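# Close the fridge with carton and bottles stowed inside

## Task

Get the refrigerator door fully closed, with the carton and all three bottles inside it and each bottle upright. The task fails if a glass bottle drops any real distance, if the door is swung or shut violently, or if the robot topples or ends up leaning. Anything that stays in place only because the robot is holding it at the end does not count.

## Robot and tools

Robot: a Hello Robot Stretch 3. It has a two-wheel base (0.33 m long, 0.34 m wide), a lift that moves the arm up and down a mast, and one telescoping arm that reaches out to the robot's RIGHT side. The arm cannot move forward, so the gripper is carried forward by driving the base. The base turns in place about the point midway between its drive wheels, 0.05 m behind its front edge. It cannot move sideways. With the arm pulled in and the wrist folded, a turn sweeps a circle of radius 0.28 m. An unfolded, level gripper reaches outside that circle.

Frames: the base frame has its origin on the floor between the drive wheels, x forward, y left, z up. hand_pose is reported in this frame, at the point where the closed fingertips meet. The odometry frame is the base frame as it was at the start. Heading is positive to the left, from -3.142 to 3.142.

execute_actions takes "actions", a list run in order. An empty list simply reports the state and images. Each action may hold "robot", "steps" (1 to 450 control steps at 30 per second, default 1) and "until". An action with only "steps" just waits. If any part of a call is invalid or out of range, nothing in it runs.

Inside "robot" you may give:
- "base": exactly one of {"translate_m": d} or {"rotate_rad": d}. Both are offsets measured from where the base stands when that command begins. translate_m is metres, forward positive, |d| at most 1. rotate_rad is radians, counter-clockwise (left) positive, |d| at most 3.2.
- "joints": absolute targets, each named separately; unnamed joints keep their current targets. lift_m 0 to 1.1 (arm height); arm_m 0 to 0.52 (extension); wrist_yaw_rad -1.345 to 4.42 (0 along the arm, positive toward the front, 3.0 folded over the base); wrist_pitch_rad -1.57 to 0.451 (0 level, negative tips fingertips down); wrist_roll_rad -2.911 to 2.911; gripper_m -0.089 to 0.179 (larger is wider; the real gap is smaller by about 0.007 closed to 0.025 wide open, and zero below 0.007); head_pan_rad -3.953 to 1.73 (0 forward, positive left, -1.57 looks along the arm); head_tilt_rad -1.53 to 0.419 (negative down).
- "contact_limits": {"arm_m": effort %} from 1 to 100, sets how hard the arm may push before it halts. It applies until the next arm_m command.
- Instead of a single command, a list of up to 8 commands run one after another, which can include {"pause_s": s} (at most 15).
- {"stop": true} brakes everything and clears the queue.
Motions continue across later actions and while you are thinking. A new command takes over at once and discards the remainder of an older queue.

"until" ends an action early. {"robot": {"status": "ended"}} waits for all motion and any queue to finish. Fields can also be compared, e.g. {"lift_m": [">", 0.3]} or {"base_status": ["!=", "moving"]}, using =, !=, <, <=, >, >=. {"any": {"status": "ended"}} fires as soon as one motion ends.

zoom_image: camera (head_camera, nav_camera or wrist_camera) and region [x0, y0, x1, y1] in pixels of that camera's most recent image, at most 504 by 504. head_camera and nav_camera are on the head and follow its pan and tilt. wrist_camera is on the gripper.

finished_scene: pass the current scene number.

Result lines: base_status and joint_status show moving, done, off_target (came to rest short of the goal and may still be pushing), contact_stop (the joint pushed into something and went slack), time_out, stopped, not_commanded, or torque_fault (a wrist servo shut off for 10 s). The bracket after base_status gives the distance travelled from wheel counts versus the goal. Other lines: joint_goals; measured_speeds; refusals, queue and queue_left; on_its_own (the robot changed a target, a joint is slack or off, or the base is leaning); motor_effort in percent, with the peak in brackets; base_tilt in degrees (forward and right positive); lidar_m, 12 ranges in 30-degree sectors starting straight ahead and going counter-clockwise, at 0.17 m height, blind to glass; wrist_depth_mm and head_depth_mm as 7x7 grids. Lines starting with refused: or dropped: name the failed command, counting from 0. Every result includes an image from each camera.

Gripper: to grip, set gripper_m below the object's width. To let go, open at least 0.02 wider than where contact happened. Neither the reading nor done proves you are holding anything.

Speed: the base is fast only when stowed (lift_m below 0.30, arm_m below 0.03, wrist_yaw_rad above 2.54). Otherwise it is limited to 0.10 m/s.

Cautions: fold or unfold the wrist only with lift_m between 0.32 and 0.95, pitch -0.4 and roll near 0. Keep pitch at -0.5 or lower whenever yaw is below -0.4. When the gripper is above roughly 0.45 m, pushing against something rigid can tip the robot, and a second push after a contact_stop makes this more likely. Don't drive while gripping or pushing anything fixed. If the base catches on furniture, reverse the last move in small steps. If base_tilt shows a lean, release contact and lower the lift to about 0.2. Swing the fridge door slowly in both directions and keep the bottles upright and low. Loose objects may get nudged now and then.

Each tool is called after "Call:" as name([rows], argument=value, ...), one row to a line, values as JSON.

## Session

Call:
execute_actions(actions=[])

Scene clock: 0.00 s.
robot.base_odometry: x=+0.000 y=+0.000 heading=+0.000 (m, m, rad; robot's odometry frame)
robot.turned_by_wheels: +0.000 (rad since the last result)
robot.turned_by_imu: +0.000 (rad since the last result)
robot.base_tilt: forward=+1.1 right=+1.0 (deg)
robot.lidar_m: 1.27 2.18 2.99 2.32 1.79 2.65 2.05 1.41 1.42 1.27 1.09 1.08
robot.head_depth_mm: 1215 1201 1195 1180 1172 1157 1148 / 1332 1317 1304 1290 1274 1258 1248 / 1471 1456 1438 1419 1404 1386 1377 / 1638 1618 1605 1584 1557 1540 1531 / 1801 1813 1802 1775 1742 1732 1711 / 1883 2114 2048 2008 2004 1961 1943 / 1886 2470 2440 2372 2343 2295 2216
robot.base_status: not_commanded
robot.joint_positions: lift_m=+0.561 arm_m=+0.003 wrist_yaw_rad=+2.837 wrist_pitch_rad=-0.629 wrist_roll_rad=-0.015 gripper_m=+0.037 head_pan_rad=+0.018 head_tilt_rad=+0.006
robot.joint_goals: lift_m=+0.561 arm_m=+0.003 wrist_yaw_rad=+2.837 wrist_pitch_rad=-0.629 wrist_roll_rad=-0.015 gripper_m=+0.037 head_pan_rad=+0.018 head_tilt_rad=+0.006
robot.joint_status: lift_m=not_commanded arm_m=not_commanded wrist_yaw_rad=not_commanded wrist_pitch_rad=not_commanded wrist_roll_rad=not_commanded gripper_m=not_commanded head_pan_rad=not_commanded head_tilt_rad=not_commanded
robot.measured_speeds: translate_m=+0.000 rotate_rad=+0.000 lift_m=+0.000 arm_m=+0.000 wrist_yaw_rad=+0.000 wrist_pitch_rad=+0.000 wrist_roll_rad=+0.000 head_pan_rad=+0.000 head_tilt_rad=+0.000
robot: refusals=0 queue=idle queue_left=0
robot.motor_effort: left_wheel=+0 right_wheel=+0 lift_m=+38 arm_m=+0 wrist_yaw_rad=+1 wrist_pitch_rad=+5 wrist_roll_rad=+0 gripper_m=+0 head_pan_rad=+0 head_tilt_rad=+3 (%)
robot.hand_pose: x=+0.0367 y=+0.0363 z=+0.5296 quat_wxyz=(+0.318, +0.693, +0.117, +0.637) (m; robot's base frame)
robot.wrist_depth_mm: - - - - - - - / - - - - - - - / - - - - - - - / 947 993 967 951 963 966 949 / 829 - 847 825 833 816 839 / 732 714 - 727 754 726 719 / 656 645 - 678 653 647 647
pictures: head_camera (sideways: a quarter turn clockwise sets it upright), nav_camera (sideways: a quarter turn counterclockwise sets it upright), wrist_camera
Images, in order (width x height): head_camera 896x504, nav_camera 672x504, wrist_camera 644x364.

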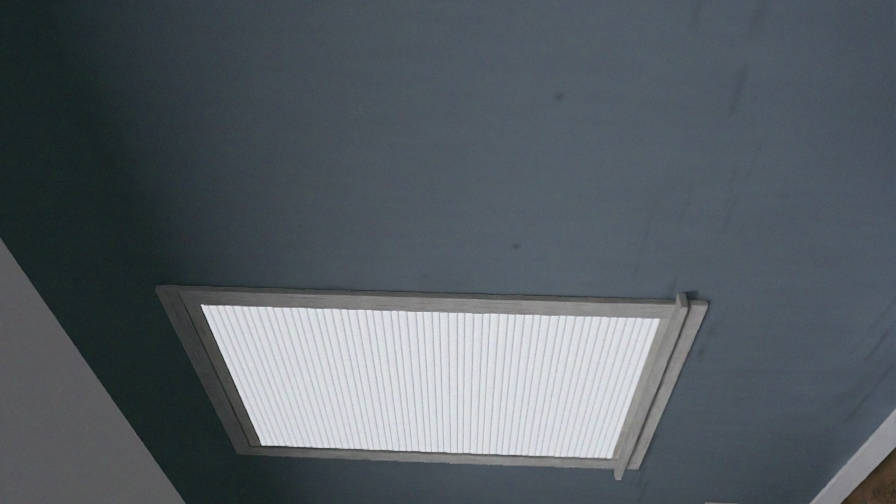

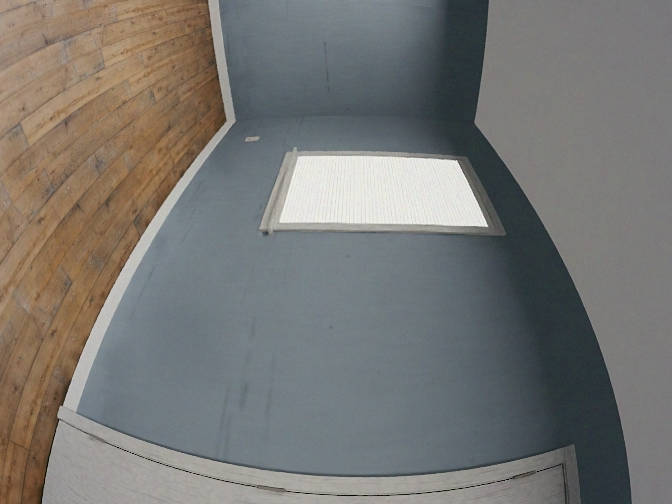

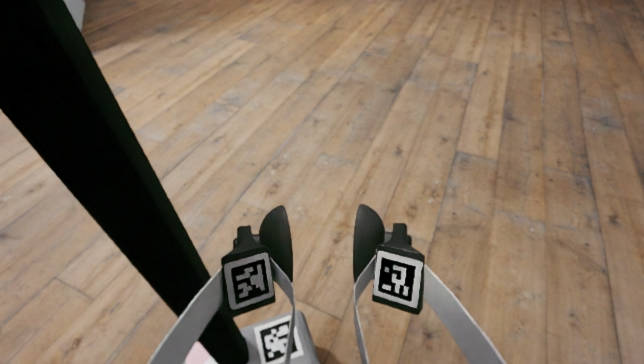

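Call:
execute_actions([
  {"robot":{"joints":{"head_pan_rad":1.7,"head_tilt_rad":-0.3,"lift_m":0.28}},"steps":150,"until":{"robot":{"status":"ended"}}},
])

Scene clock: 3.63 s.
robot.base_odometry: x=+0.000 y=+0.000 heading=+0.000 (m, m, rad; robot's odometry frame)
robot.turned_by_wheels: +0.000 (rad since the last result)
robot.turned_by_imu: +0.001 (rad since the last result)
robot.base_tilt: forward=+1.2 right=+1.0 (deg)
robot.lidar_m: 1.27 2.17 2.98 2.32 1.79 2.65 2.05 1.41 1.42 1.27 1.09 1.08
robot.head_depth_mm: 3231 3346 3450 3599 2993 2123 1633 / 3408 3594 3695 3925 2959 2111 1626 / 3185 3373 3521 3707 2968 2108 1629 / 2951 3089 3286 3412 2948 2114 1632 / 2748 2874 2296 2353 2441 2020 1632 / 1617 2379 2451 2369 2432 2004 1633 / 2385 2443 2544 2641 - - -
robot.base_status: not_commanded
robot.joint_positions: lift_m=+0.280 arm_m=+0.003 wrist_yaw_rad=+2.837 wrist_pitch_rad=-0.630 wrist_roll_rad=-0.015 gripper_m=+0.037 head_pan_rad=+1.693 head_tilt_rad=-0.296
robot.joint_goals: lift_m=+0.280 arm_m=+0.003 wrist_yaw_rad=+2.837 wrist_pitch_rad=-0.630 wrist_roll_rad=-0.015 gripper_m=+0.037 head_pan_rad=+1.700 head_tilt_rad=-0.300
robot.joint_status: lift_m=done arm_m=not_commanded wrist_yaw_rad=not_commanded wrist_pitch_rad=not_commanded wrist_roll_rad=not_commanded gripper_m=not_commanded head_pan_rad=done head_tilt_rad=done
robot.measured_speeds: translate_m=+0.000 rotate_rad=+0.000 lift_m=+0.000 arm_m=+0.000 wrist_yaw_rad=+0.000 wrist_pitch_rad=+0.000 wrist_roll_rad=+0.000 head_pan_rad=+0.000 head_tilt_rad=+0.000
robot: refusals=0 queue=done queue_left=0
robot.motor_effort: left_wheel=-1(0) right_wheel=+0(0) lift_m=+25(38) arm_m=+0(0) wrist_yaw_rad=+1(1) wrist_pitch_rad=+5(5) wrist_roll_rad=+0(0) gripper_m=+0(0) head_pan_rad=+3(26) head_tilt_rad=-2(32) (%)
robot.hand_pose: x=+0.0367 y=+0.0362 z=+0.2487 quat_wxyz=(+0.318, +0.693, +0.117, +0.637) (m; robot's base frame)
robot.wrist_depth_mm: - - - - - 999 - / - 813 790 793 791 785 770 / - 659 650 654 655 639 643 / 548 568 552 547 553 548 543 / 480 - - 475 479 476 468 / - - - 417 426 416 414 / - - - - 373 373 370
pictures: head_camera (sideways: a quarter turn clockwise sets it upright), nav_camera (sideways: a quarter turn counterclockwise sets it upright), wrist_camera
camera_calibration (this result's frames):
head_camera: T_world_to_cam=[[0.0495307, -0.241708, -0.969084, 1.27512], [-0.982104, -0.188311, -0.00322778, 0.0129261], [-0.181709, 0.951901, -0.24671, 0.279082], [0, 0, 0, 1]] pos_world=[0.000249104, 0.0449816, 1.30459]
nav_camera: T_world_to_cam=[[-0.0477982, 0.337867, 0.939979, -1.18361], [0.991154, 0.132689, 0.00270657, 0.0438454], [-0.12381, 0.931794, -0.34122, 0.402129], [0, 0, 0, 1]] pos_world=[-0.0502444, 0.019385, 1.24967]
wrist_camera: T_world_to_cam=[[0.951219, -0.308512, -0.00138663, -0.0247703], [-0.225002, -0.690646, -0.687301, 0.233945], [0.211083, 0.654086, -0.726372, 0.315694], [0, 0, 0, 1]] pos_world=[0.00956252, -0.0525592, 0.390068]
Images, in order (width x height): head_camera 896x504, nav_camera 672x504, wrist_camera 644x364.

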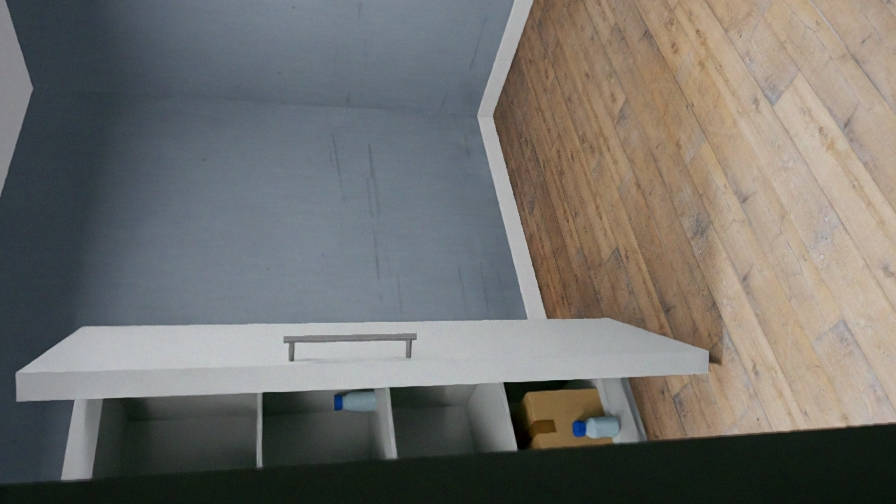

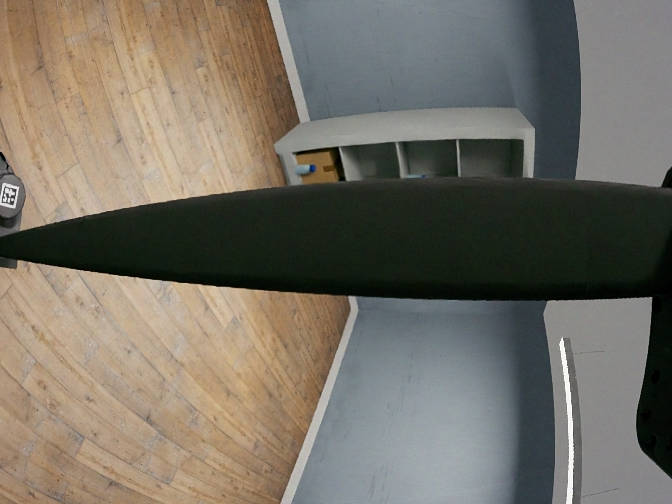

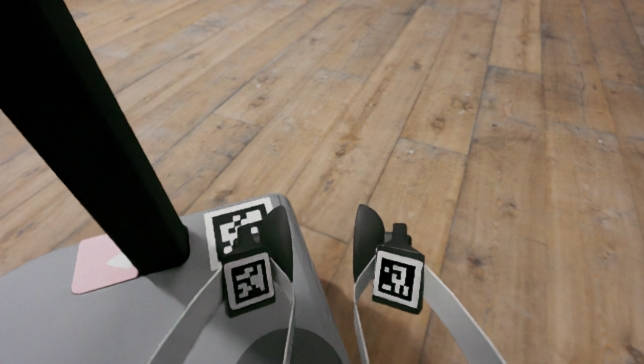

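Call:
execute_actions([
  {"robot":[{"base":{"rotate_rad":2.4},"joints":{"head_pan_rad":-0.6,"head_tilt_rad":-0.5}},{"base":{"translate_m":1}}],"steps":450,"until":{"robot":{"status":"ended"}}},
])

Scene clock: 11.73 s.
robot.base_odometry: x=-0.737 y=+0.676 heading=+2.400 (m, m, rad; robot's odometry frame)
robot.turned_by_wheels: +2.400 (rad since the last result)
robot.turned_by_imu: +2.443 (rad since the last result)
robot.base_tilt: forward=+1.2 right=+1.0 (deg)
robot.lidar_m: 1.65 1.74 1.77 1.32 1.32 2.05 2.08 2.20 3.10 3.01 1.04 1.27
robot.head_depth_mm: 1339 1447 1535 1606 1517 1377 1336 / 1498 1609 1668 1789 1836 1664 1370 / 1563 1723 1693 1790 1683 1666 1369 / 1103 1192 1296 1420 1569 1630 1375 / 1306 1425 1580 1761 1927 1670 1372 / 1468 1568 1692 1832 1971 1663 1366 / 1404 1498 1605 1737 1886 1678 1374
robot.base_status: done (translate_m +1.0000 of +1.0000)
robot.joint_positions: lift_m=+0.280 arm_m=+0.003 wrist_yaw_rad=+2.837 wrist_pitch_rad=-0.630 wrist_roll_rad=-0.015 gripper_m=+0.037 head_pan_rad=-0.593 head_tilt_rad=-0.494
robot.joint_goals: lift_m=+0.280 arm_m=+0.003 wrist_yaw_rad=+2.837 wrist_pitch_rad=-0.630 wrist_roll_rad=-0.015 gripper_m=+0.037 head_pan_rad=-0.600 head_tilt_rad=-0.500
robot.joint_status: lift_m=done arm_m=not_commanded wrist_yaw_rad=not_commanded wrist_pitch_rad=not_commanded wrist_roll_rad=not_commanded gripper_m=not_commanded head_pan_rad=done head_tilt_rad=done
robot.measured_speeds: translate_m=+0.000 rotate_rad=+0.000 lift_m=+0.000 arm_m=+0.000 wrist_yaw_rad=+0.000 wrist_pitch_rad=+0.000 wrist_roll_rad=+0.000 head_pan_rad=+0.000 head_tilt_rad=+0.000
robot: refusals=0 queue=done queue_left=0
robot.motor_effort: left_wheel=-3(13) right_wheel=+2(9) lift_m=+25(25) arm_m=+0(0) wrist_yaw_rad=+0(1) wrist_pitch_rad=+5(5) wrist_roll_rad=+0(0) gripper_m=+0(0) head_pan_rad=-2(28) head_tilt_rad=-4(24) (%)
robot.hand_pose: x=+0.0367 y=+0.0361 z=+0.2486 quat_wxyz=(+0.318, +0.693, +0.117, +0.637) (m; robot's base frame)
robot.wrist_depth_mm: - - - - - - - / - 824 796 787 803 780 772 / - 653 662 645 649 634 650 / 550 566 549 555 555 545 546 / 488 - - 474 480 473 467 / - - - 417 426 415 415 / - - - - 373 379 369
pictures: head_camera (sideways: a quarter turn clockwise sets it upright), nav_camera (sideways: a quarter turn counterclockwise sets it upright), wrist_camera
camera_calibration (this result's frames):
head_camera: T_world_to_cam=[[-0.369443, 0.225156, -0.901564, 1.18953], [0.502273, 0.86465, 0.0101152, -0.0134988], [0.781814, -0.449094, -0.432528, 0.515032], [0, 0, 0, 1]] pos_world=[0.0435829, -0.024859, 1.29534]
nav_camera: T_world_to_cam=[[0.434605, -0.285256, 0.854252, -1.07472], [-0.549374, -0.835576, 0.000477071, 0.0561457], [0.713657, -0.469512, -0.519858, 0.629476], [0, 0, 0, 1]] pos_world=[0.0486933, 0.0358901, 1.24529]
wrist_camera: T_world_to_cam=[[0.951219, -0.308514, -0.00138445, -0.0247809], [-0.225064, -0.690841, -0.687084, 0.233791], [0.211019, 0.653879, -0.726576, 0.315754], [0, 0, 0, 1]] pos_world=[0.00956002, -0.0525979, 0.390019]
Images, in order (width x height): head_camera 896x504, nav_camera 672x504, wrist_camera 644x364.

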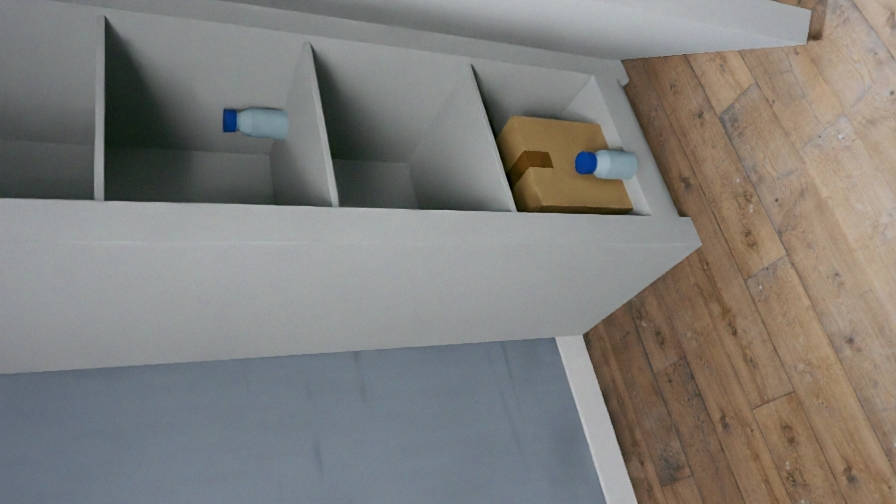

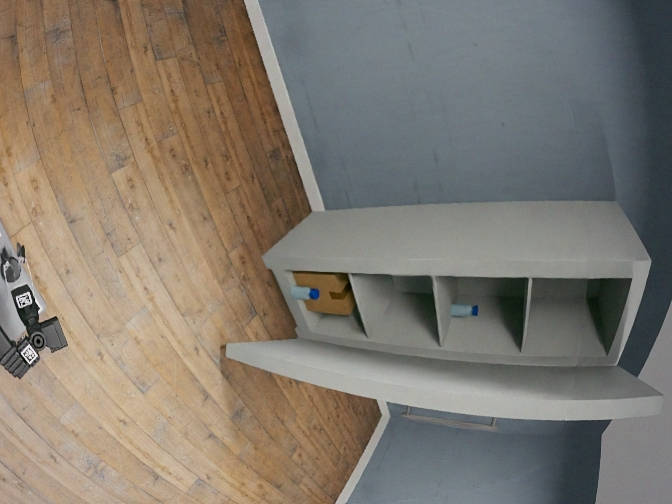

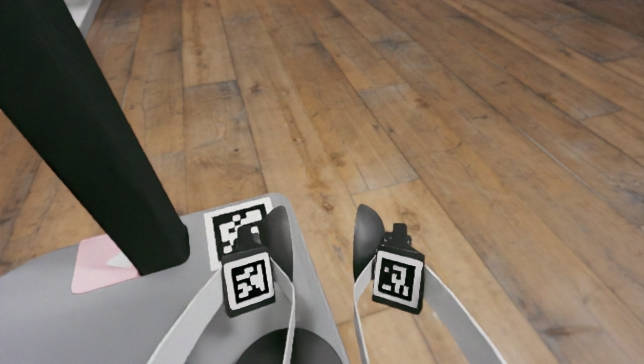

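Call:
execute_actions([
  {"robot":[{"base":{"rotate_rad":-1.55},"joints":{"head_pan_rad":-0.05,"head_tilt_rad":-0.5}},{"base":{"translate_m":0.8}},{"base":{"rotate_rad":1.55}},{"base":{"translate_m":0.3}}],"steps":450,"until":{"robot":{"status":"ended"}}},
])

Scene clock: 23.90 s.
robot.base_odometry: x=-0.431 y=+1.479 heading=+2.400 (m, m, rad; robot's odometry frame)
robot.turned_by_wheels: +0.000 (rad since the last result)
robot.turned_by_imu: +0.012 (rad since the last result)
robot.base_tilt: forward=+1.2 right=+1.0 (deg)
robot.lidar_m: 0.27 1.38 1.95 2.51 2.17 2.49 2.45 2.58 2.30 2.24 1.77 0.25
robot.head_depth_mm: - - - - - - 297 / 973 1063 1140 926 1249 295 322 / 973 1066 1140 928 1302 1065 1099 / 969 1059 1130 930 1250 1064 1147 / 617 666 725 781 859 976 1124 / 1073 1163 1282 1416 1556 1654 1373 / 1107 1195 1290 1428 1565 1652 1365
robot.base_status: done (translate_m +0.3000 of +0.3000)
robot.joint_positions: lift_m=+0.280 arm_m=+0.003 wrist_yaw_rad=+2.837 wrist_pitch_rad=-0.630 wrist_roll_rad=-0.015 gripper_m=+0.037 head_pan_rad=-0.057 head_tilt_rad=-0.495
robot.joint_goals: lift_m=+0.280 arm_m=+0.003 wrist_yaw_rad=+2.837 wrist_pitch_rad=-0.630 wrist_roll_rad=-0.015 gripper_m=+0.037 head_pan_rad=-0.050 head_tilt_rad=-0.500
robot.joint_status: lift_m=done arm_m=not_commanded wrist_yaw_rad=not_commanded wrist_pitch_rad=not_commanded wrist_roll_rad=not_commanded gripper_m=not_commanded head_pan_rad=done head_tilt_rad=done
robot.measured_speeds: translate_m=+0.000 rotate_rad=+0.000 lift_m=+0.000 arm_m=+0.000 wrist_yaw_rad=+0.000 wrist_pitch_rad=+0.000 wrist_roll_rad=+0.000 head_pan_rad=+0.000 head_tilt_rad=+0.000
robot: refusals=0 queue=done queue_left=0
robot.motor_effort: left_wheel=-4(14) right_wheel=+2(7) lift_m=+25(25) arm_m=-1(1) wrist_yaw_rad=+0(1) wrist_pitch_rad=+5(5) wrist_roll_rad=+0(0) gripper_m=+1(0) head_pan_rad=+2(26) head_tilt_rad=-4(8) (%)
robot.hand_pose: x=+0.0367 y=+0.0360 z=+0.2486 quat_wxyz=(+0.318, +0.693, +0.117, +0.637) (m; robot's base frame)
robot.wrist_depth_mm: - - - - - - - / - 820 813 791 791 780 783 / - 659 644 651 645 635 636 / 548 566 549 550 543 540 536 / 485 - - 473 479 468 470 / - - - 419 428 412 417 / - - - - 374 374 373
pictures: head_camera (sideways: a quarter turn clockwise sets it upright), nav_camera (sideways: a quarter turn counterclockwise sets it upright), wrist_camera
camera_calibration (this result's frames):
head_camera: T_world_to_cam=[[-0.433002, 0.00490769, -0.90138, 1.18967], [-0.00978285, 0.999901, 0.0101436, -0.0104122], [0.90134, 0.0132102, -0.432911, 0.514801], [0, 0, 0, 1]] pos_world=[0.051019, -0.00222806, 1.29532]
nav_camera: T_world_to_cam=[[0.5197, -0.0232964, 0.854031, -1.07495], [-0.0455562, -0.998962, 0.000472243, 0.0530787], [0.853134, -0.0391519, -0.520221, 0.629097], [0, 0, 0, 1]] pos_world=[0.0243645, 0.0526114, 1.24528]
wrist_camera: T_world_to_cam=[[0.951219, -0.308514, -0.00138319, -0.0247917], [-0.225094, -0.690937, -0.686978, 0.233708], [0.210987, 0.653778, -0.726677, 0.315801], [0, 0, 0, 1]] pos_world=[0.00955873, -0.0526352, 0.390003]
Images, in order (width x height): head_camera 896x504, nav_camera 672x504, wrist_camera 644x364.

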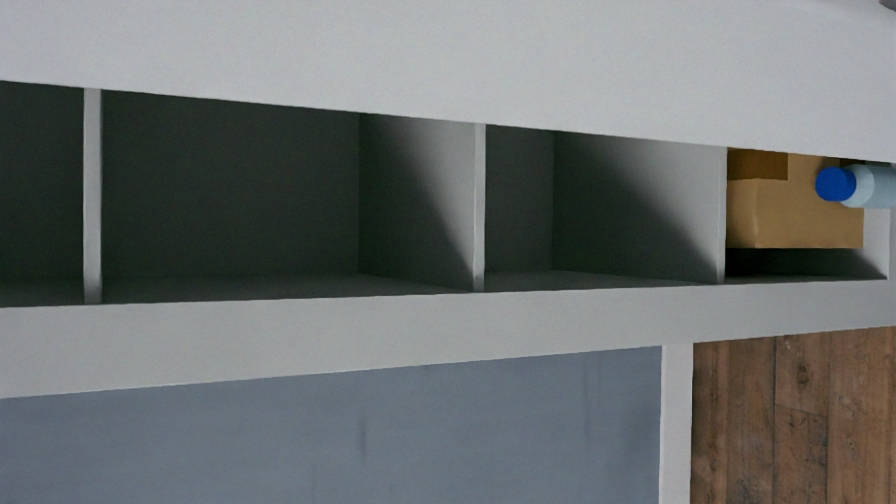

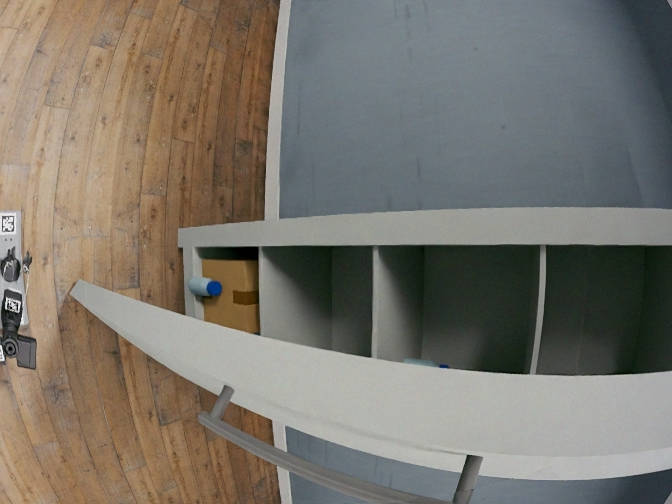

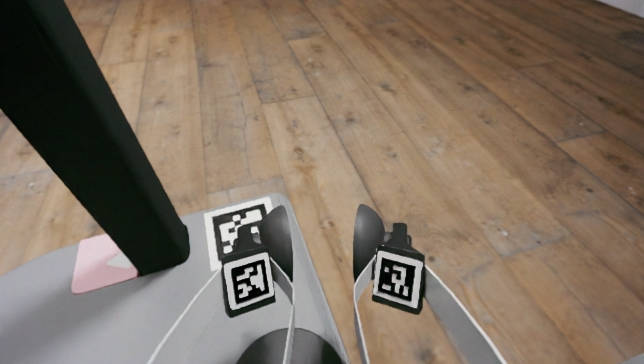

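Call:
execute_actions([
  {"robot":[{"joints":{"lift_m":0.32,"head_tilt_rad":-1.0}},{"base":{"translate_m":0.55}}],"steps":450,"until":{"robot":{"status":"ended"}}},
])

Scene clock: 32.23 s.
robot.base_odometry: x=-0.836 y=+1.851 heading=+2.400 (m, m, rad; robot's odometry frame)
robot.turned_by_wheels: +0.000 (rad since the last result)
robot.turned_by_imu: +0.001 (rad since the last result)
robot.base_tilt: forward=+1.2 right=+1.0 (deg)
robot.lidar_m: - - 1.44 2.49 2.61 3.05 2.99 3.08 2.32 0.41 0.15 -
robot.head_depth_mm: - - - - - - 551 / - - - - - - 501 / - - - - - - 462 / - - - - - - 476 / - - - - - - 444 / - - - - - - 295 / - - - - - - 1101
robot.base_status: done (translate_m +0.5500 of +0.5500)
robot.joint_positions: lift_m=+0.320 arm_m=+0.003 wrist_yaw_rad=+2.840 wrist_pitch_rad=-0.634 wrist_roll_rad=-0.015 gripper_m=+0.037 head_pan_rad=-0.043 head_tilt_rad=-1.001
robot.joint_goals: lift_m=+0.320 arm_m=+0.003 wrist_yaw_rad=+2.840 wrist_pitch_rad=-0.634 wrist_roll_rad=-0.015 gripper_m=+0.037 head_pan_rad=-0.050 head_tilt_rad=-1.000
robot.joint_status: lift_m=done arm_m=not_commanded wrist_yaw_rad=not_commanded wrist_pitch_rad=not_commanded wrist_roll_rad=not_commanded gripper_m=not_commanded head_pan_rad=done head_tilt_rad=done
robot.measured_speeds: translate_m=+0.000 rotate_rad=+0.000 lift_m=+0.000 arm_m=+0.000 wrist_yaw_rad=+0.000 wrist_pitch_rad=+0.000 wrist_roll_rad=+0.000 head_pan_rad=+0.000 head_tilt_rad=+0.000
robot: refusals=0 queue=done queue_left=0
robot.motor_effort: left_wheel=-1(27) right_wheel=+1(36) lift_m=+48(52) arm_m=-1(1) wrist_yaw_rad=-3(16) wrist_pitch_rad=+7(11) wrist_roll_rad=+0(0) gripper_m=+0(7) head_pan_rad=-2(15) head_tilt_rad=+1(48) (%)
robot.hand_pose: x=+0.0358 y=+0.0356 z=+0.2871 quat_wxyz=(+0.318, +0.692, +0.120, +0.637) (m; robot's base frame)
robot.wrist_depth_mm: - - - - 118 84 65 / - 886 871 833 127 88 68 / - 714 706 689 137 93 70 / 588 - 598 583 149 98 73 / 523 - 543 510 148 105 77 / 482 - - 442 151 111 80 / - - - 404 212 112 84
pictures: head_camera (sideways: a quarter turn clockwise sets it upright), nav_camera (sideways: a quarter turn counterclockwise sets it upright), wrist_camera
camera_calibration (this result's frames):
head_camera: T_world_to_cam=[[-0.815477, 0.0153868, -0.578586, 0.771268], [-0.0103745, 0.999097, 0.0411919, -0.0508128], [0.578697, 0.0395935, -0.814581, 1.01324], [0, 0, 0, 1]] pos_world=[0.0420639, -0.00121822, 1.2737]
nav_camera: T_world_to_cam=[[0.868508, -0.0311107, 0.494699, -0.608812], [-0.0329003, -0.999446, -0.00509254, 0.0602446], [0.494583, -0.0118528, -0.86905, 1.08495], [0, 0, 0, 1]] pos_world=[-0.00585961, 0.0541305, 1.24436]
wrist_camera: T_world_to_cam=[[0.952379, -0.304915, -0.00135179, -0.0241949], [-0.22331, -0.694462, -0.683999, 0.258826], [0.207623, 0.651728, -0.729481, 0.345236], [0, 0, 0, 1]] pos_world=[0.0091624, -0.052633, 0.428847]
Images, in order (width x height): head_camera 896x504, nav_camera 672x504, wrist_camera 644x364.

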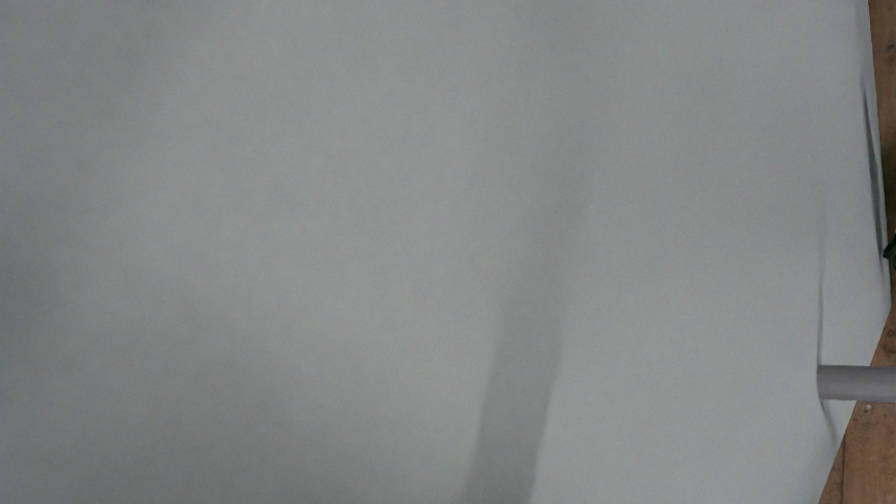

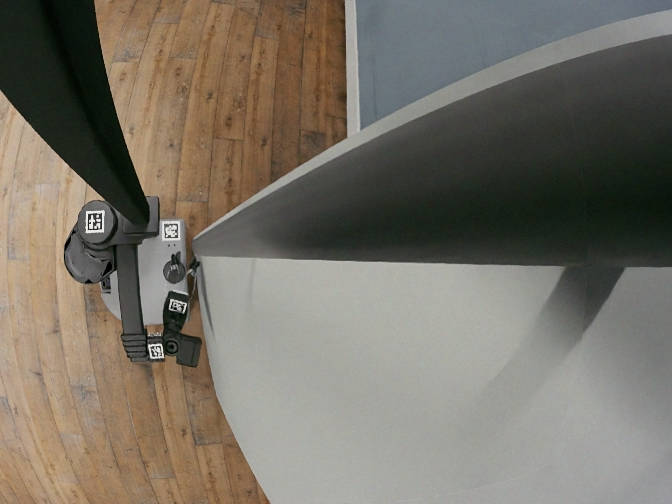

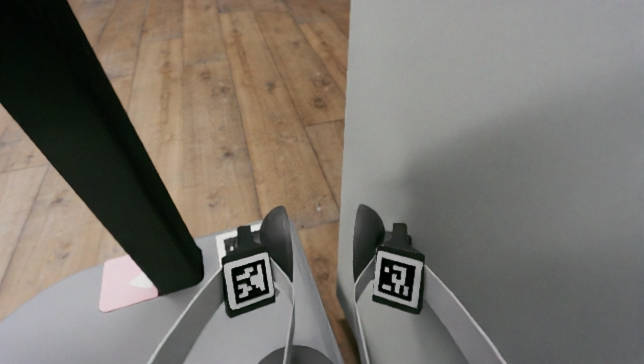

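Call:
execute_actions([
  {"robot":[{"base":{"translate_m":-0.5},"joints":{"lift_m":0.35,"wrist_pitch_rad":-0.4,"gripper_m":0,"head_pan_rad":-1.4,"head_tilt_rad":-0.9}},{"base":{"rotate_rad":1.55},"joints":{"wrist_yaw_rad":0}},{"joints":{"wrist_pitch_rad":0,"arm_m":0.1}}],"steps":450,"until":{"robot":{"status":"ended"}}},
])

Scene clock: 43.70 s.
robot.base_odometry: x=-0.467 y=+1.513 heading=-2.333 (m, m, rad; robot's odometry frame)
robot.turned_by_wheels: +1.550 (rad since the last result)
robot.turned_by_imu: +1.575 (rad since the last result)
robot.base_tilt: forward=+1.2 right=+1.0 (deg)
robot.lidar_m: 2.51 2.18 2.55 2.50 2.62 2.31 2.25 1.74 0.63 0.60 1.31 1.82
robot.head_depth_mm: 507 582 681 817 1032 1241 1125 / 516 593 694 840 1056 1264 - / 501 576 710 865 1089 1297 1118 / 1150 1336 1571 1642 1422 1275 1135 / 1198 1402 1658 1686 1453 1278 1139 / 1235 1439 1718 1683 1455 1281 1138 / 1263 1471 1773 1690 1456 1283 1145
robot.base_status: done (rotate_rad +1.5499 of +1.5500)
robot.joint_positions: lift_m=+0.350 arm_m=+0.100 wrist_yaw_rad=+0.002 wrist_pitch_rad=-0.023 wrist_roll_rad=-0.015 gripper_m=+0.000 head_pan_rad=-1.393 head_tilt_rad=-0.902
robot.joint_goals: lift_m=+0.350 arm_m=+0.100 wrist_yaw_rad=+0.000 wrist_pitch_rad=+0.000 wrist_roll_rad=-0.015 gripper_m=+0.000 head_pan_rad=-1.400 head_tilt_rad=-0.900
robot.joint_status: lift_m=done arm_m=done wrist_yaw_rad=done wrist_pitch_rad=done wrist_roll_rad=not_commanded gripper_m=done head_pan_rad=done head_tilt_rad=done
robot.measured_speeds: translate_m=+0.000 rotate_rad=+0.000 lift_m=+0.000 arm_m=+0.000 wrist_yaw_rad=+0.000 wrist_pitch_rad=+0.000 wrist_roll_rad=+0.000 head_pan_rad=+0.000 head_tilt_rad=+0.000
robot: refusals=0 queue=done queue_left=0
robot.motor_effort: left_wheel=-4(12) right_wheel=+2(6) lift_m=+51(52) arm_m=+5(5) wrist_yaw_rad=-2(4) wrist_pitch_rad=+9(9) wrist_roll_rad=+0(0) gripper_m=-3(80) head_pan_rad=-3(35) head_tilt_rad=+1(16) (%)
robot.hand_pose: x=-0.0208 y=-0.5003 z=+0.4583 quat_wxyz=(+0.713, +0.009, -0.701, -0.007) (m; robot's base frame)
robot.wrist_depth_mm: 901 235 238 242 246 250 255 / 913 243 244 249 253 258 264 / 920 252 253 258 260 266 272 / 967 261 263 265 271 275 282 / 981 998 269 274 280 287 293 / - 950 278 - 291 298 304 / 823 787 288 292 302 306 316
pictures: head_camera (sideways: a quarter turn clockwise sets it upright), nav_camera (sideways: a quarter turn counterclockwise sets it upright), wrist_camera
camera_calibration (this result's frames):
head_camera: T_world_to_cam=[[-0.152798, 0.738866, -0.6563, 0.86848], [0.971889, 0.232714, 0.0357176, -0.0496827], [0.17912, -0.632393, -0.753654, 0.93646], [0, 0, 0, 1]] pos_world=[0.013249, -0.0379181, 1.27753]
nav_camera: T_world_to_cam=[[0.150491, -0.801951, 0.578123, -0.713111], [-0.982301, -0.187264, -0.00406407, 0.0646976], [0.111521, -0.56728, -0.815939, 1.01825], [0, 0, 0, 1]] pos_world=[0.0573124, 0.0178706, 1.24336]
wrist_camera: T_world_to_cam=[[-0.999976, 0.00353929, -0.00598307, -0.0177039], [0.00658089, 0.204699, -0.978803, 0.580925], [-0.00223954, -0.978819, -0.204717, -0.229514], [0, 0, 0, 1]] pos_world=[-0.0220405, -0.343505, 0.52152]
Images, in order (width x height): head_camera 896x504, nav_camera 672x504, wrist_camera 644x364.

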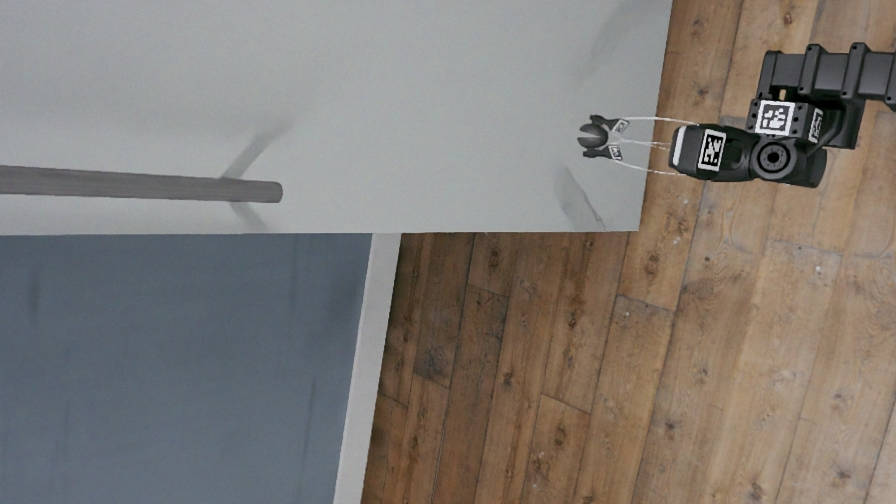

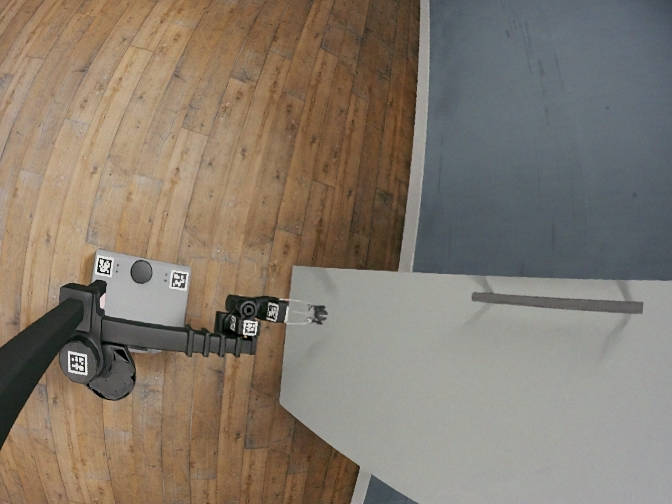

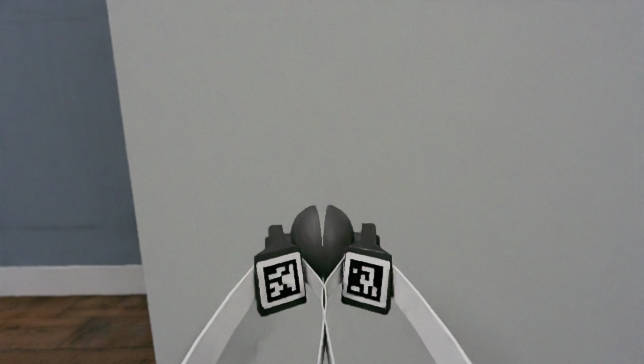

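About 3° still open.

Call:
execute_actions([
  {"robot":[{"joints":{"lift_m":0.25,"arm_m":0.18}},{"joints":{"arm_m":0.2}},{"joints":{"arm_m":0.22}},{"joints":{"arm_m":0.24}}],"steps":300,"until":{"robot":{"status":"ended"}}},
  {"robot":[{"joints":{"arm_m":0.1,"head_pan_rad":-2.0}},{"base":{"translate_m":0.3}}],"steps":300,"until":{"robot":{"status":"ended"}}},
])

Scene clock: 55.27 s.
robot.base_odometry: x=-0.675 y=+1.296 heading=-2.333 (m, m, rad; robot's odometry frame)
robot.turned_by_wheels: +0.000 (rad since the last result)
robot.turned_by_imu: +0.003 (rad since the last result)
robot.base_tilt: forward=+1.2 right=+1.1 (deg)
robot.lidar_m: 2.20 1.90 2.55 2.48 2.60 2.63 2.55 0.87 0.62 0.68 1.32 1.84
robot.head_depth_mm: 652 770 934 1187 1413 1263 1122 / 621 726 874 1088 1380 1269 1132 / 592 687 815 1002 1308 1274 1172 / 555 638 766 931 1207 1295 1106 / 567 687 899 1281 1431 1304 1119 / 834 1189 1484 1657 1453 1280 1139 / 1101 1241 1444 1616 1462 1286 1144
robot.base_status: done (translate_m +0.3000 of +0.3000)
robot.joint_positions: lift_m=+0.250 arm_m=+0.100 wrist_yaw_rad=+0.002 wrist_pitch_rad=-0.023 wrist_roll_rad=-0.015 gripper_m=+0.000 head_pan_rad=-1.993 head_tilt_rad=-0.902
robot.joint_goals: lift_m=+0.250 arm_m=+0.100 wrist_yaw_rad=+0.000 wrist_pitch_rad=+0.000 wrist_roll_rad=-0.015 gripper_m=+0.000 head_pan_rad=-2.000 head_tilt_rad=-0.900
robot.joint_status: lift_m=done arm_m=done wrist_yaw_rad=done wrist_pitch_rad=done wrist_roll_rad=not_commanded gripper_m=done head_pan_rad=done head_tilt_rad=done
robot.measured_speeds: translate_m=+0.000 rotate_rad=+0.000 lift_m=+0.000 arm_m=+0.000 wrist_yaw_rad=+0.000 wrist_pitch_rad=+0.000 wrist_roll_rad=+0.000 head_pan_rad=+0.000 head_tilt_rad=+0.000
robot: refusals=0 queue=done queue_left=0
robot.motor_effort: left_wheel=-2(7) right_wheel=+2(4) lift_m=+25(50) arm_m=-4(52) wrist_yaw_rad=-2(5) wrist_pitch_rad=+9(11) wrist_roll_rad=+0(0) gripper_m=-1(4) head_pan_rad=-3(22) head_tilt_rad=+1(2) (%)
robot.hand_pose: x=-0.0208 y=-0.5009 z=+0.3592 quat_wxyz=(+0.713, +0.009, -0.701, -0.007) (m; robot's base frame)
robot.wrist_depth_mm: 882 891 877 876 517 261 242 / 916 912 911 914 522 263 249 / 953 943 938 925 523 267 259 / 984 949 989 972 530 270 266 / 973 - 961 991 531 277 278 / 877 862 860 - 419 286 287 / 658 658 658 655 599 296 298
pictures: head_camera (sideways: a quarter turn clockwise sets it upright), nav_camera (sideways: a quarter turn counterclockwise sets it upright), wrist_camera
dropped: robot: command 1 of its queue: arm_m: contact_stop
camera_calibration (this result's frames):
head_camera: T_world_to_cam=[[0.290894, 0.695734, -0.656762, 0.866376], [0.933558, -0.356647, 0.0356826, -0.0494032], [-0.209406, -0.623505, -0.753254, 0.938309], [0, 0, 0, 1]] pos_world=[-0.00941456, -0.035346, 1.27755]
nav_camera: T_world_to_cam=[[-0.328436, -0.746542, 0.578623, -0.71084], [-0.916482, 0.400055, -0.00405757, 0.0642877], [-0.228452, -0.53163, -0.815585, 1.01987], [0, 0, 0, 1]] pos_world=[0.0584438, -0.014198, 1.24336]
wrist_camera: T_world_to_cam=[[-0.999976, 0.00345597, -0.00597643, -0.0183183], [0.00655656, 0.204346, -0.978877, 0.483894], [-0.00216171, -0.978893, -0.204363, -0.250492], [0, 0, 0, 1]] pos_world=[-0.022032, -0.344023, 0.422372]
Images, in order (width x height): head_camera 896x504, nav_camera 672x504, wrist_camera 644x364.

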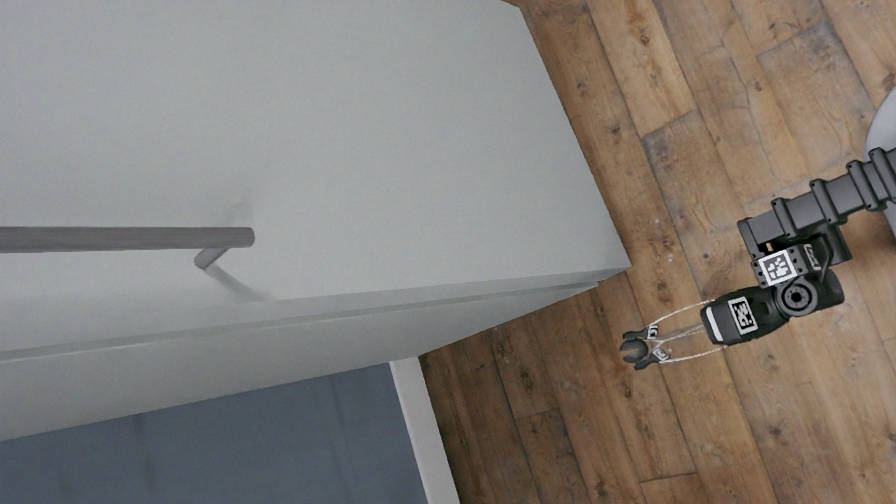

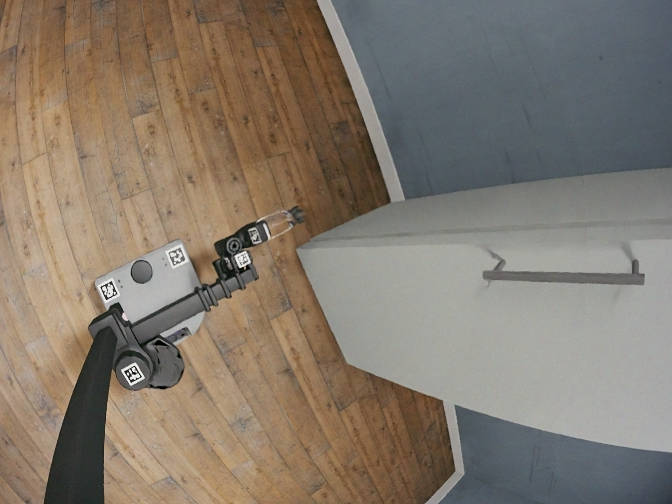

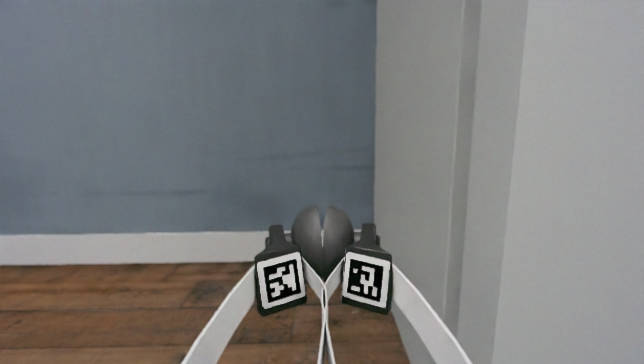

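Call:
execute_actions([
  {"robot":{"joints":{"arm_m":0.03,"lift_m":0.93,"gripper_m":0.13,"head_pan_rad":-1.6,"head_tilt_rad":-0.6},"base":{"translate_m":-0.2}},"steps":400,"until":{"robot":{"status":"ended"}}},
])

Scene clock: 62.33 s.
robot.base_odometry: x=-0.536 y=+1.441 heading=-2.333 (m, m, rad; robot's odometry frame)
robot.turned_by_wheels: +0.000 (rad since the last result)
robot.turned_by_imu: +0.000 (rad since the last result)
robot.base_tilt: forward=+1.2 right=+1.0 (deg)
robot.lidar_m: 2.41 2.10 2.56 2.50 2.62 2.43 2.35 1.75 0.63 0.60 1.31 1.82
robot.head_depth_mm: 490 537 595 668 - - - / 488 536 595 650 750 - - / 480 527 583 642 - - - / 485 532 589 659 1648 1473 1219 / 1067 1175 1299 1419 1648 1512 1279 / 1073 1176 1310 1457 1658 1518 1278 / 1073 1179 1306 1464 1658 1518 1281
robot.base_status: done (translate_m -0.2000 of -0.2000)
robot.joint_positions: lift_m=+0.930 arm_m=+0.030 wrist_yaw_rad=+0.002 wrist_pitch_rad=-0.022 wrist_roll_rad=-0.015 gripper_m=+0.130 head_pan_rad=-1.607 head_tilt_rad=-0.606
robot.joint_goals: lift_m=+0.930 arm_m=+0.030 wrist_yaw_rad=+0.000 wrist_pitch_rad=+0.000 wrist_roll_rad=-0.015 gripper_m=+0.130 head_pan_rad=-1.600 head_tilt_rad=-0.600
robot.joint_status: lift_m=done arm_m=done wrist_yaw_rad=done wrist_pitch_rad=done wrist_roll_rad=not_commanded gripper_m=done head_pan_rad=done head_tilt_rad=done
robot.measured_speeds: translate_m=+0.000 rotate_rad=+0.000 lift_m=+0.000 arm_m=+0.000 wrist_yaw_rad=+0.000 wrist_pitch_rad=+0.000 wrist_roll_rad=+0.000 head_pan_rad=+0.000 head_tilt_rad=+0.000
robot: refusals=0 queue=done queue_left=0
robot.motor_effort: left_wheel=-2(9) right_wheel=+1(1) lift_m=+50(53) arm_m=-5(4) wrist_yaw_rad=-2(2) wrist_pitch_rad=+8(9) wrist_roll_rad=+0(0) gripper_m=+0(81) head_pan_rad=+2(20) head_tilt_rad=+4(32) (%)
robot.hand_pose: x=-0.0208 y=-0.4309 z=+1.0387 quat_wxyz=(+0.713, +0.009, -0.701, -0.007) (m; robot's base frame)
robot.wrist_depth_mm: 955 931 951 304 311 315 324 / 983 979 992 315 318 326 331 / - - - 322 327 336 343 / - - - 332 340 348 354 / - - - 344 349 359 364 / - - - 357 363 - 380 / - - - 369 377 390 392
pictures: head_camera (sideways: a quarter turn clockwise sets it upright), nav_camera (sideways: a quarter turn counterclockwise sets it upright), wrist_camera
camera_calibration (this result's frames):
head_camera: T_world_to_cam=[[-0.000482791, 0.530356, -0.847775, 1.11712], [0.999431, 0.0288549, 0.0174821, -0.0261203], [0.0337342, -0.847284, -0.530068, 0.646511], [0, 0, 0, 1]] pos_world=[0.00483526, -0.0439402, 1.29022]
nav_camera: T_world_to_cam=[[-0.0159044, -0.611619, 0.790993, -0.989493], [-0.999688, 0.0249721, -0.000791424, 0.060544], [-0.0192687, -0.790758, -0.611825, 0.753595], [0, 0, 0, 1]] pos_world=[0.0593086, -0.010793, 1.2438]
wrist_camera: T_world_to_cam=[[-0.999976, 0.00348451, -0.00598243, -0.0144896], [0.006566, 0.203331, -0.979088, 1.13449], [-0.00219523, -0.979104, -0.203349, -0.0442888], [0, 0, 0, 1]] pos_world=[-0.0220355, -0.273989, 1.10167]
Images, in order (width x height): head_camera 896x504, nav_camera 672x504, wrist_camera 644x364.

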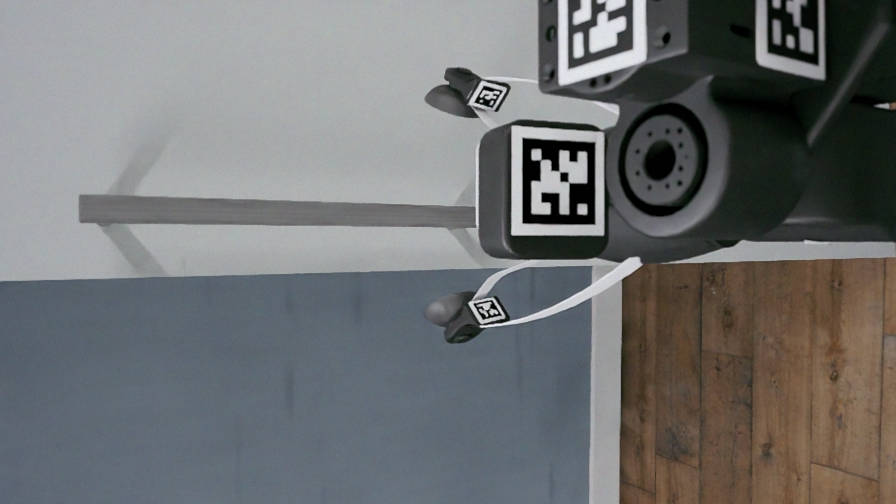

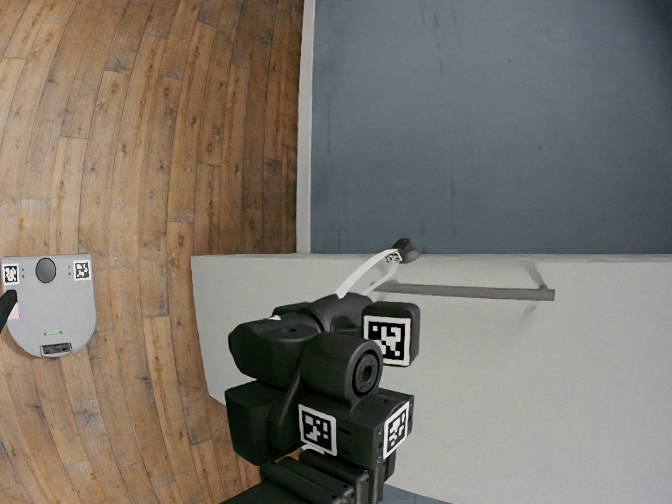

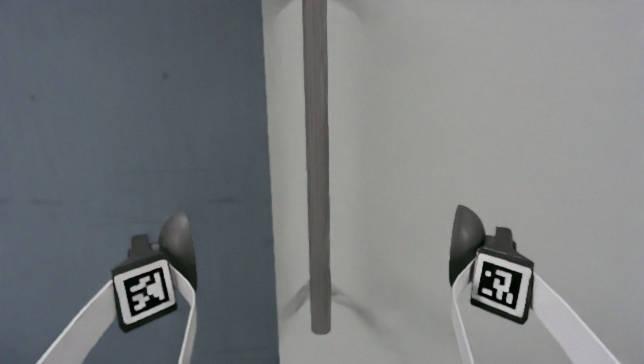

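Call:
execute_actions([
  {"robot":[{"joints":{"arm_m":0.145}},{"joints":{"gripper_m":-0.03}},{"joints":{"arm_m":0.07}},{"joints":{"arm_m":0.0},"base":{"translate_m":-0.02}},{"joints":{"gripper_m":0.1}}],"steps":400,"until":{"robot":{"status":"ended"}}},
])

Scene clock: 71.43 s.
robot.base_odometry: x=-0.523 y=+1.455 heading=-2.333 (m, m, rad; robot's odometry frame)
robot.turned_by_wheels: +0.000 (rad since the last result)
robot.turned_by_imu: +0.002 (rad since the last result)
robot.base_tilt: forward=+1.2 right=+1.0 (deg)
robot.lidar_m: 2.43 2.11 2.56 2.50 2.61 2.40 2.32 1.75 0.55 0.49 1.31 1.82
robot.head_depth_mm: 423 466 520 583 668 - - / 414 456 507 567 - - - / 401 431 468 536 - - - / 397 437 483 533 630 740 899 / 1054 1157 1301 1450 1656 1510 1284 / 1072 1174 1301 1468 1665 1511 1279 / 1070 1176 1307 1464 1661 1514 1278
robot.base_status: done (translate_m -0.0200 of -0.0200)
robot.joint_positions: lift_m=+0.930 arm_m=+0.003 wrist_yaw_rad=-0.094 wrist_pitch_rad=-0.023 wrist_roll_rad=-0.015 gripper_m=+0.100 head_pan_rad=-1.607 head_tilt_rad=-0.606
robot.joint_goals: lift_m=+0.930 arm_m=+0.000 wrist_yaw_rad=-0.092 wrist_pitch_rad=+0.000 wrist_roll_rad=-0.015 gripper_m=+0.100 head_pan_rad=-1.600 head_tilt_rad=-0.600
robot.joint_status: lift_m=done arm_m=done wrist_yaw_rad=done wrist_pitch_rad=done wrist_roll_rad=not_commanded gripper_m=done head_pan_rad=done head_tilt_rad=done
robot.measured_speeds: translate_m=+0.000 rotate_rad=+0.000 lift_m=+0.000 arm_m=+0.000 wrist_yaw_rad=+0.000 wrist_pitch_rad=+0.000 wrist_roll_rad=+0.000 head_pan_rad=+0.000 head_tilt_rad=+0.000
robot: refusals=0 queue=done queue_left=0
robot.on_its_own: wrist_yaw_rad is held at -0.092, not at your +0.000, by its stall guard, which is not easing now
robot.motor_effort: left_wheel=-3(18) right_wheel=+2(10) lift_m=+50(50) arm_m=-4(8) wrist_yaw_rad=+3(32) wrist_pitch_rad=+9(9) wrist_roll_rad=+0(0) gripper_m=+1(92) head_pan_rad=+3(2) head_tilt_rad=+4(4) (%)
robot.hand_pose: x=-0.0455 y=-0.4025 z=+1.0384 quat_wxyz=(+0.711, -0.025, -0.701, -0.042) (m; robot's base frame)
robot.wrist_depth_mm: 909 921 230 251 278 307 350 / 937 961 236 260 286 319 362 / 961 995 245 268 295 331 382 / 993 - 252 277 309 347 398 / - - 265 285 309 361 419 / - - 273 292 323 388 438 / - - 286 306 338 384 465
pictures: head_camera (sideways: a quarter turn clockwise sets it upright), nav_camera (sideways: a quarter turn counterclockwise sets it upright), wrist_camera
camera_calibration (this result's frames):
head_camera: T_world_to_cam=[[-0.000552657, 0.530073, -0.847952, 1.11735], [0.999428, 0.0289731, 0.0174603, -0.026092], [0.0338231, -0.847457, -0.529785, 0.646143], [0, 0, 0, 1]] pos_world=[0.00484006, -0.0439442, 1.29023]
nav_camera: T_world_to_cam=[[-0.0158261, -0.611357, 0.791197, -0.98976], [-0.999691, 0.0248594, -0.000787639, 0.0605391], [-0.0191872, -0.790964, -0.611561, 0.753251], [0, 0, 0, 1]] pos_world=[0.0593091, -0.0108064, 1.2438]
wrist_camera: T_world_to_cam=[[-0.994973, 0.0999659, -0.00592407, -0.000258328], [0.0262288, 0.203053, -0.978816, 1.12904], [-0.0966454, -0.974052, -0.204654, -0.0175267], [0, 0, 0, 1]] pos_world=[-0.0315643, -0.246301, 1.10154]
Images, in order (width x height): head_camera 896x504, nav_camera 672x504, wrist_camera 644x364.

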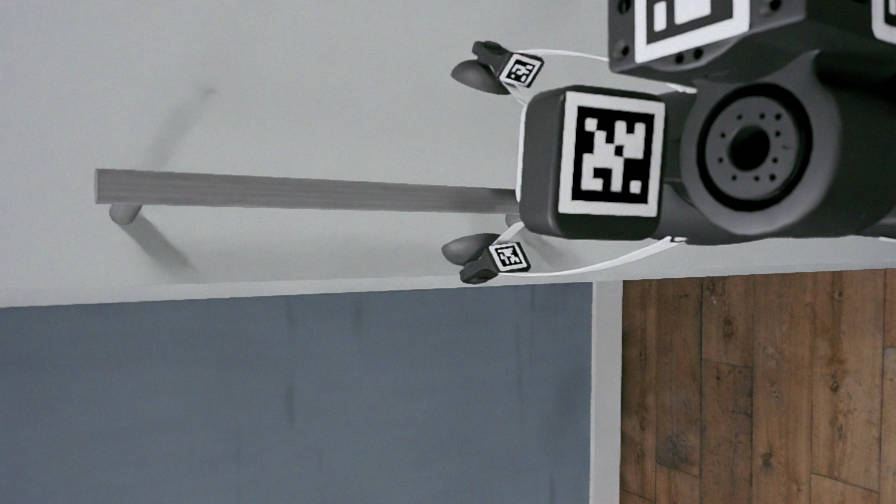

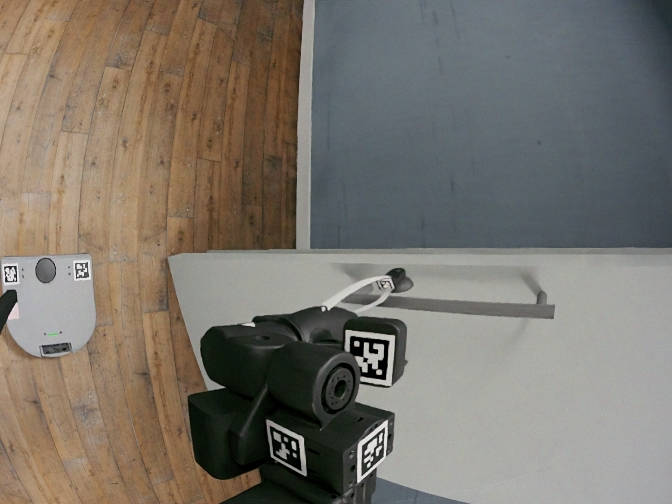

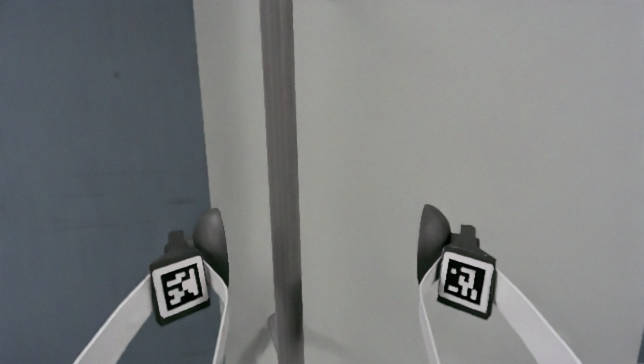

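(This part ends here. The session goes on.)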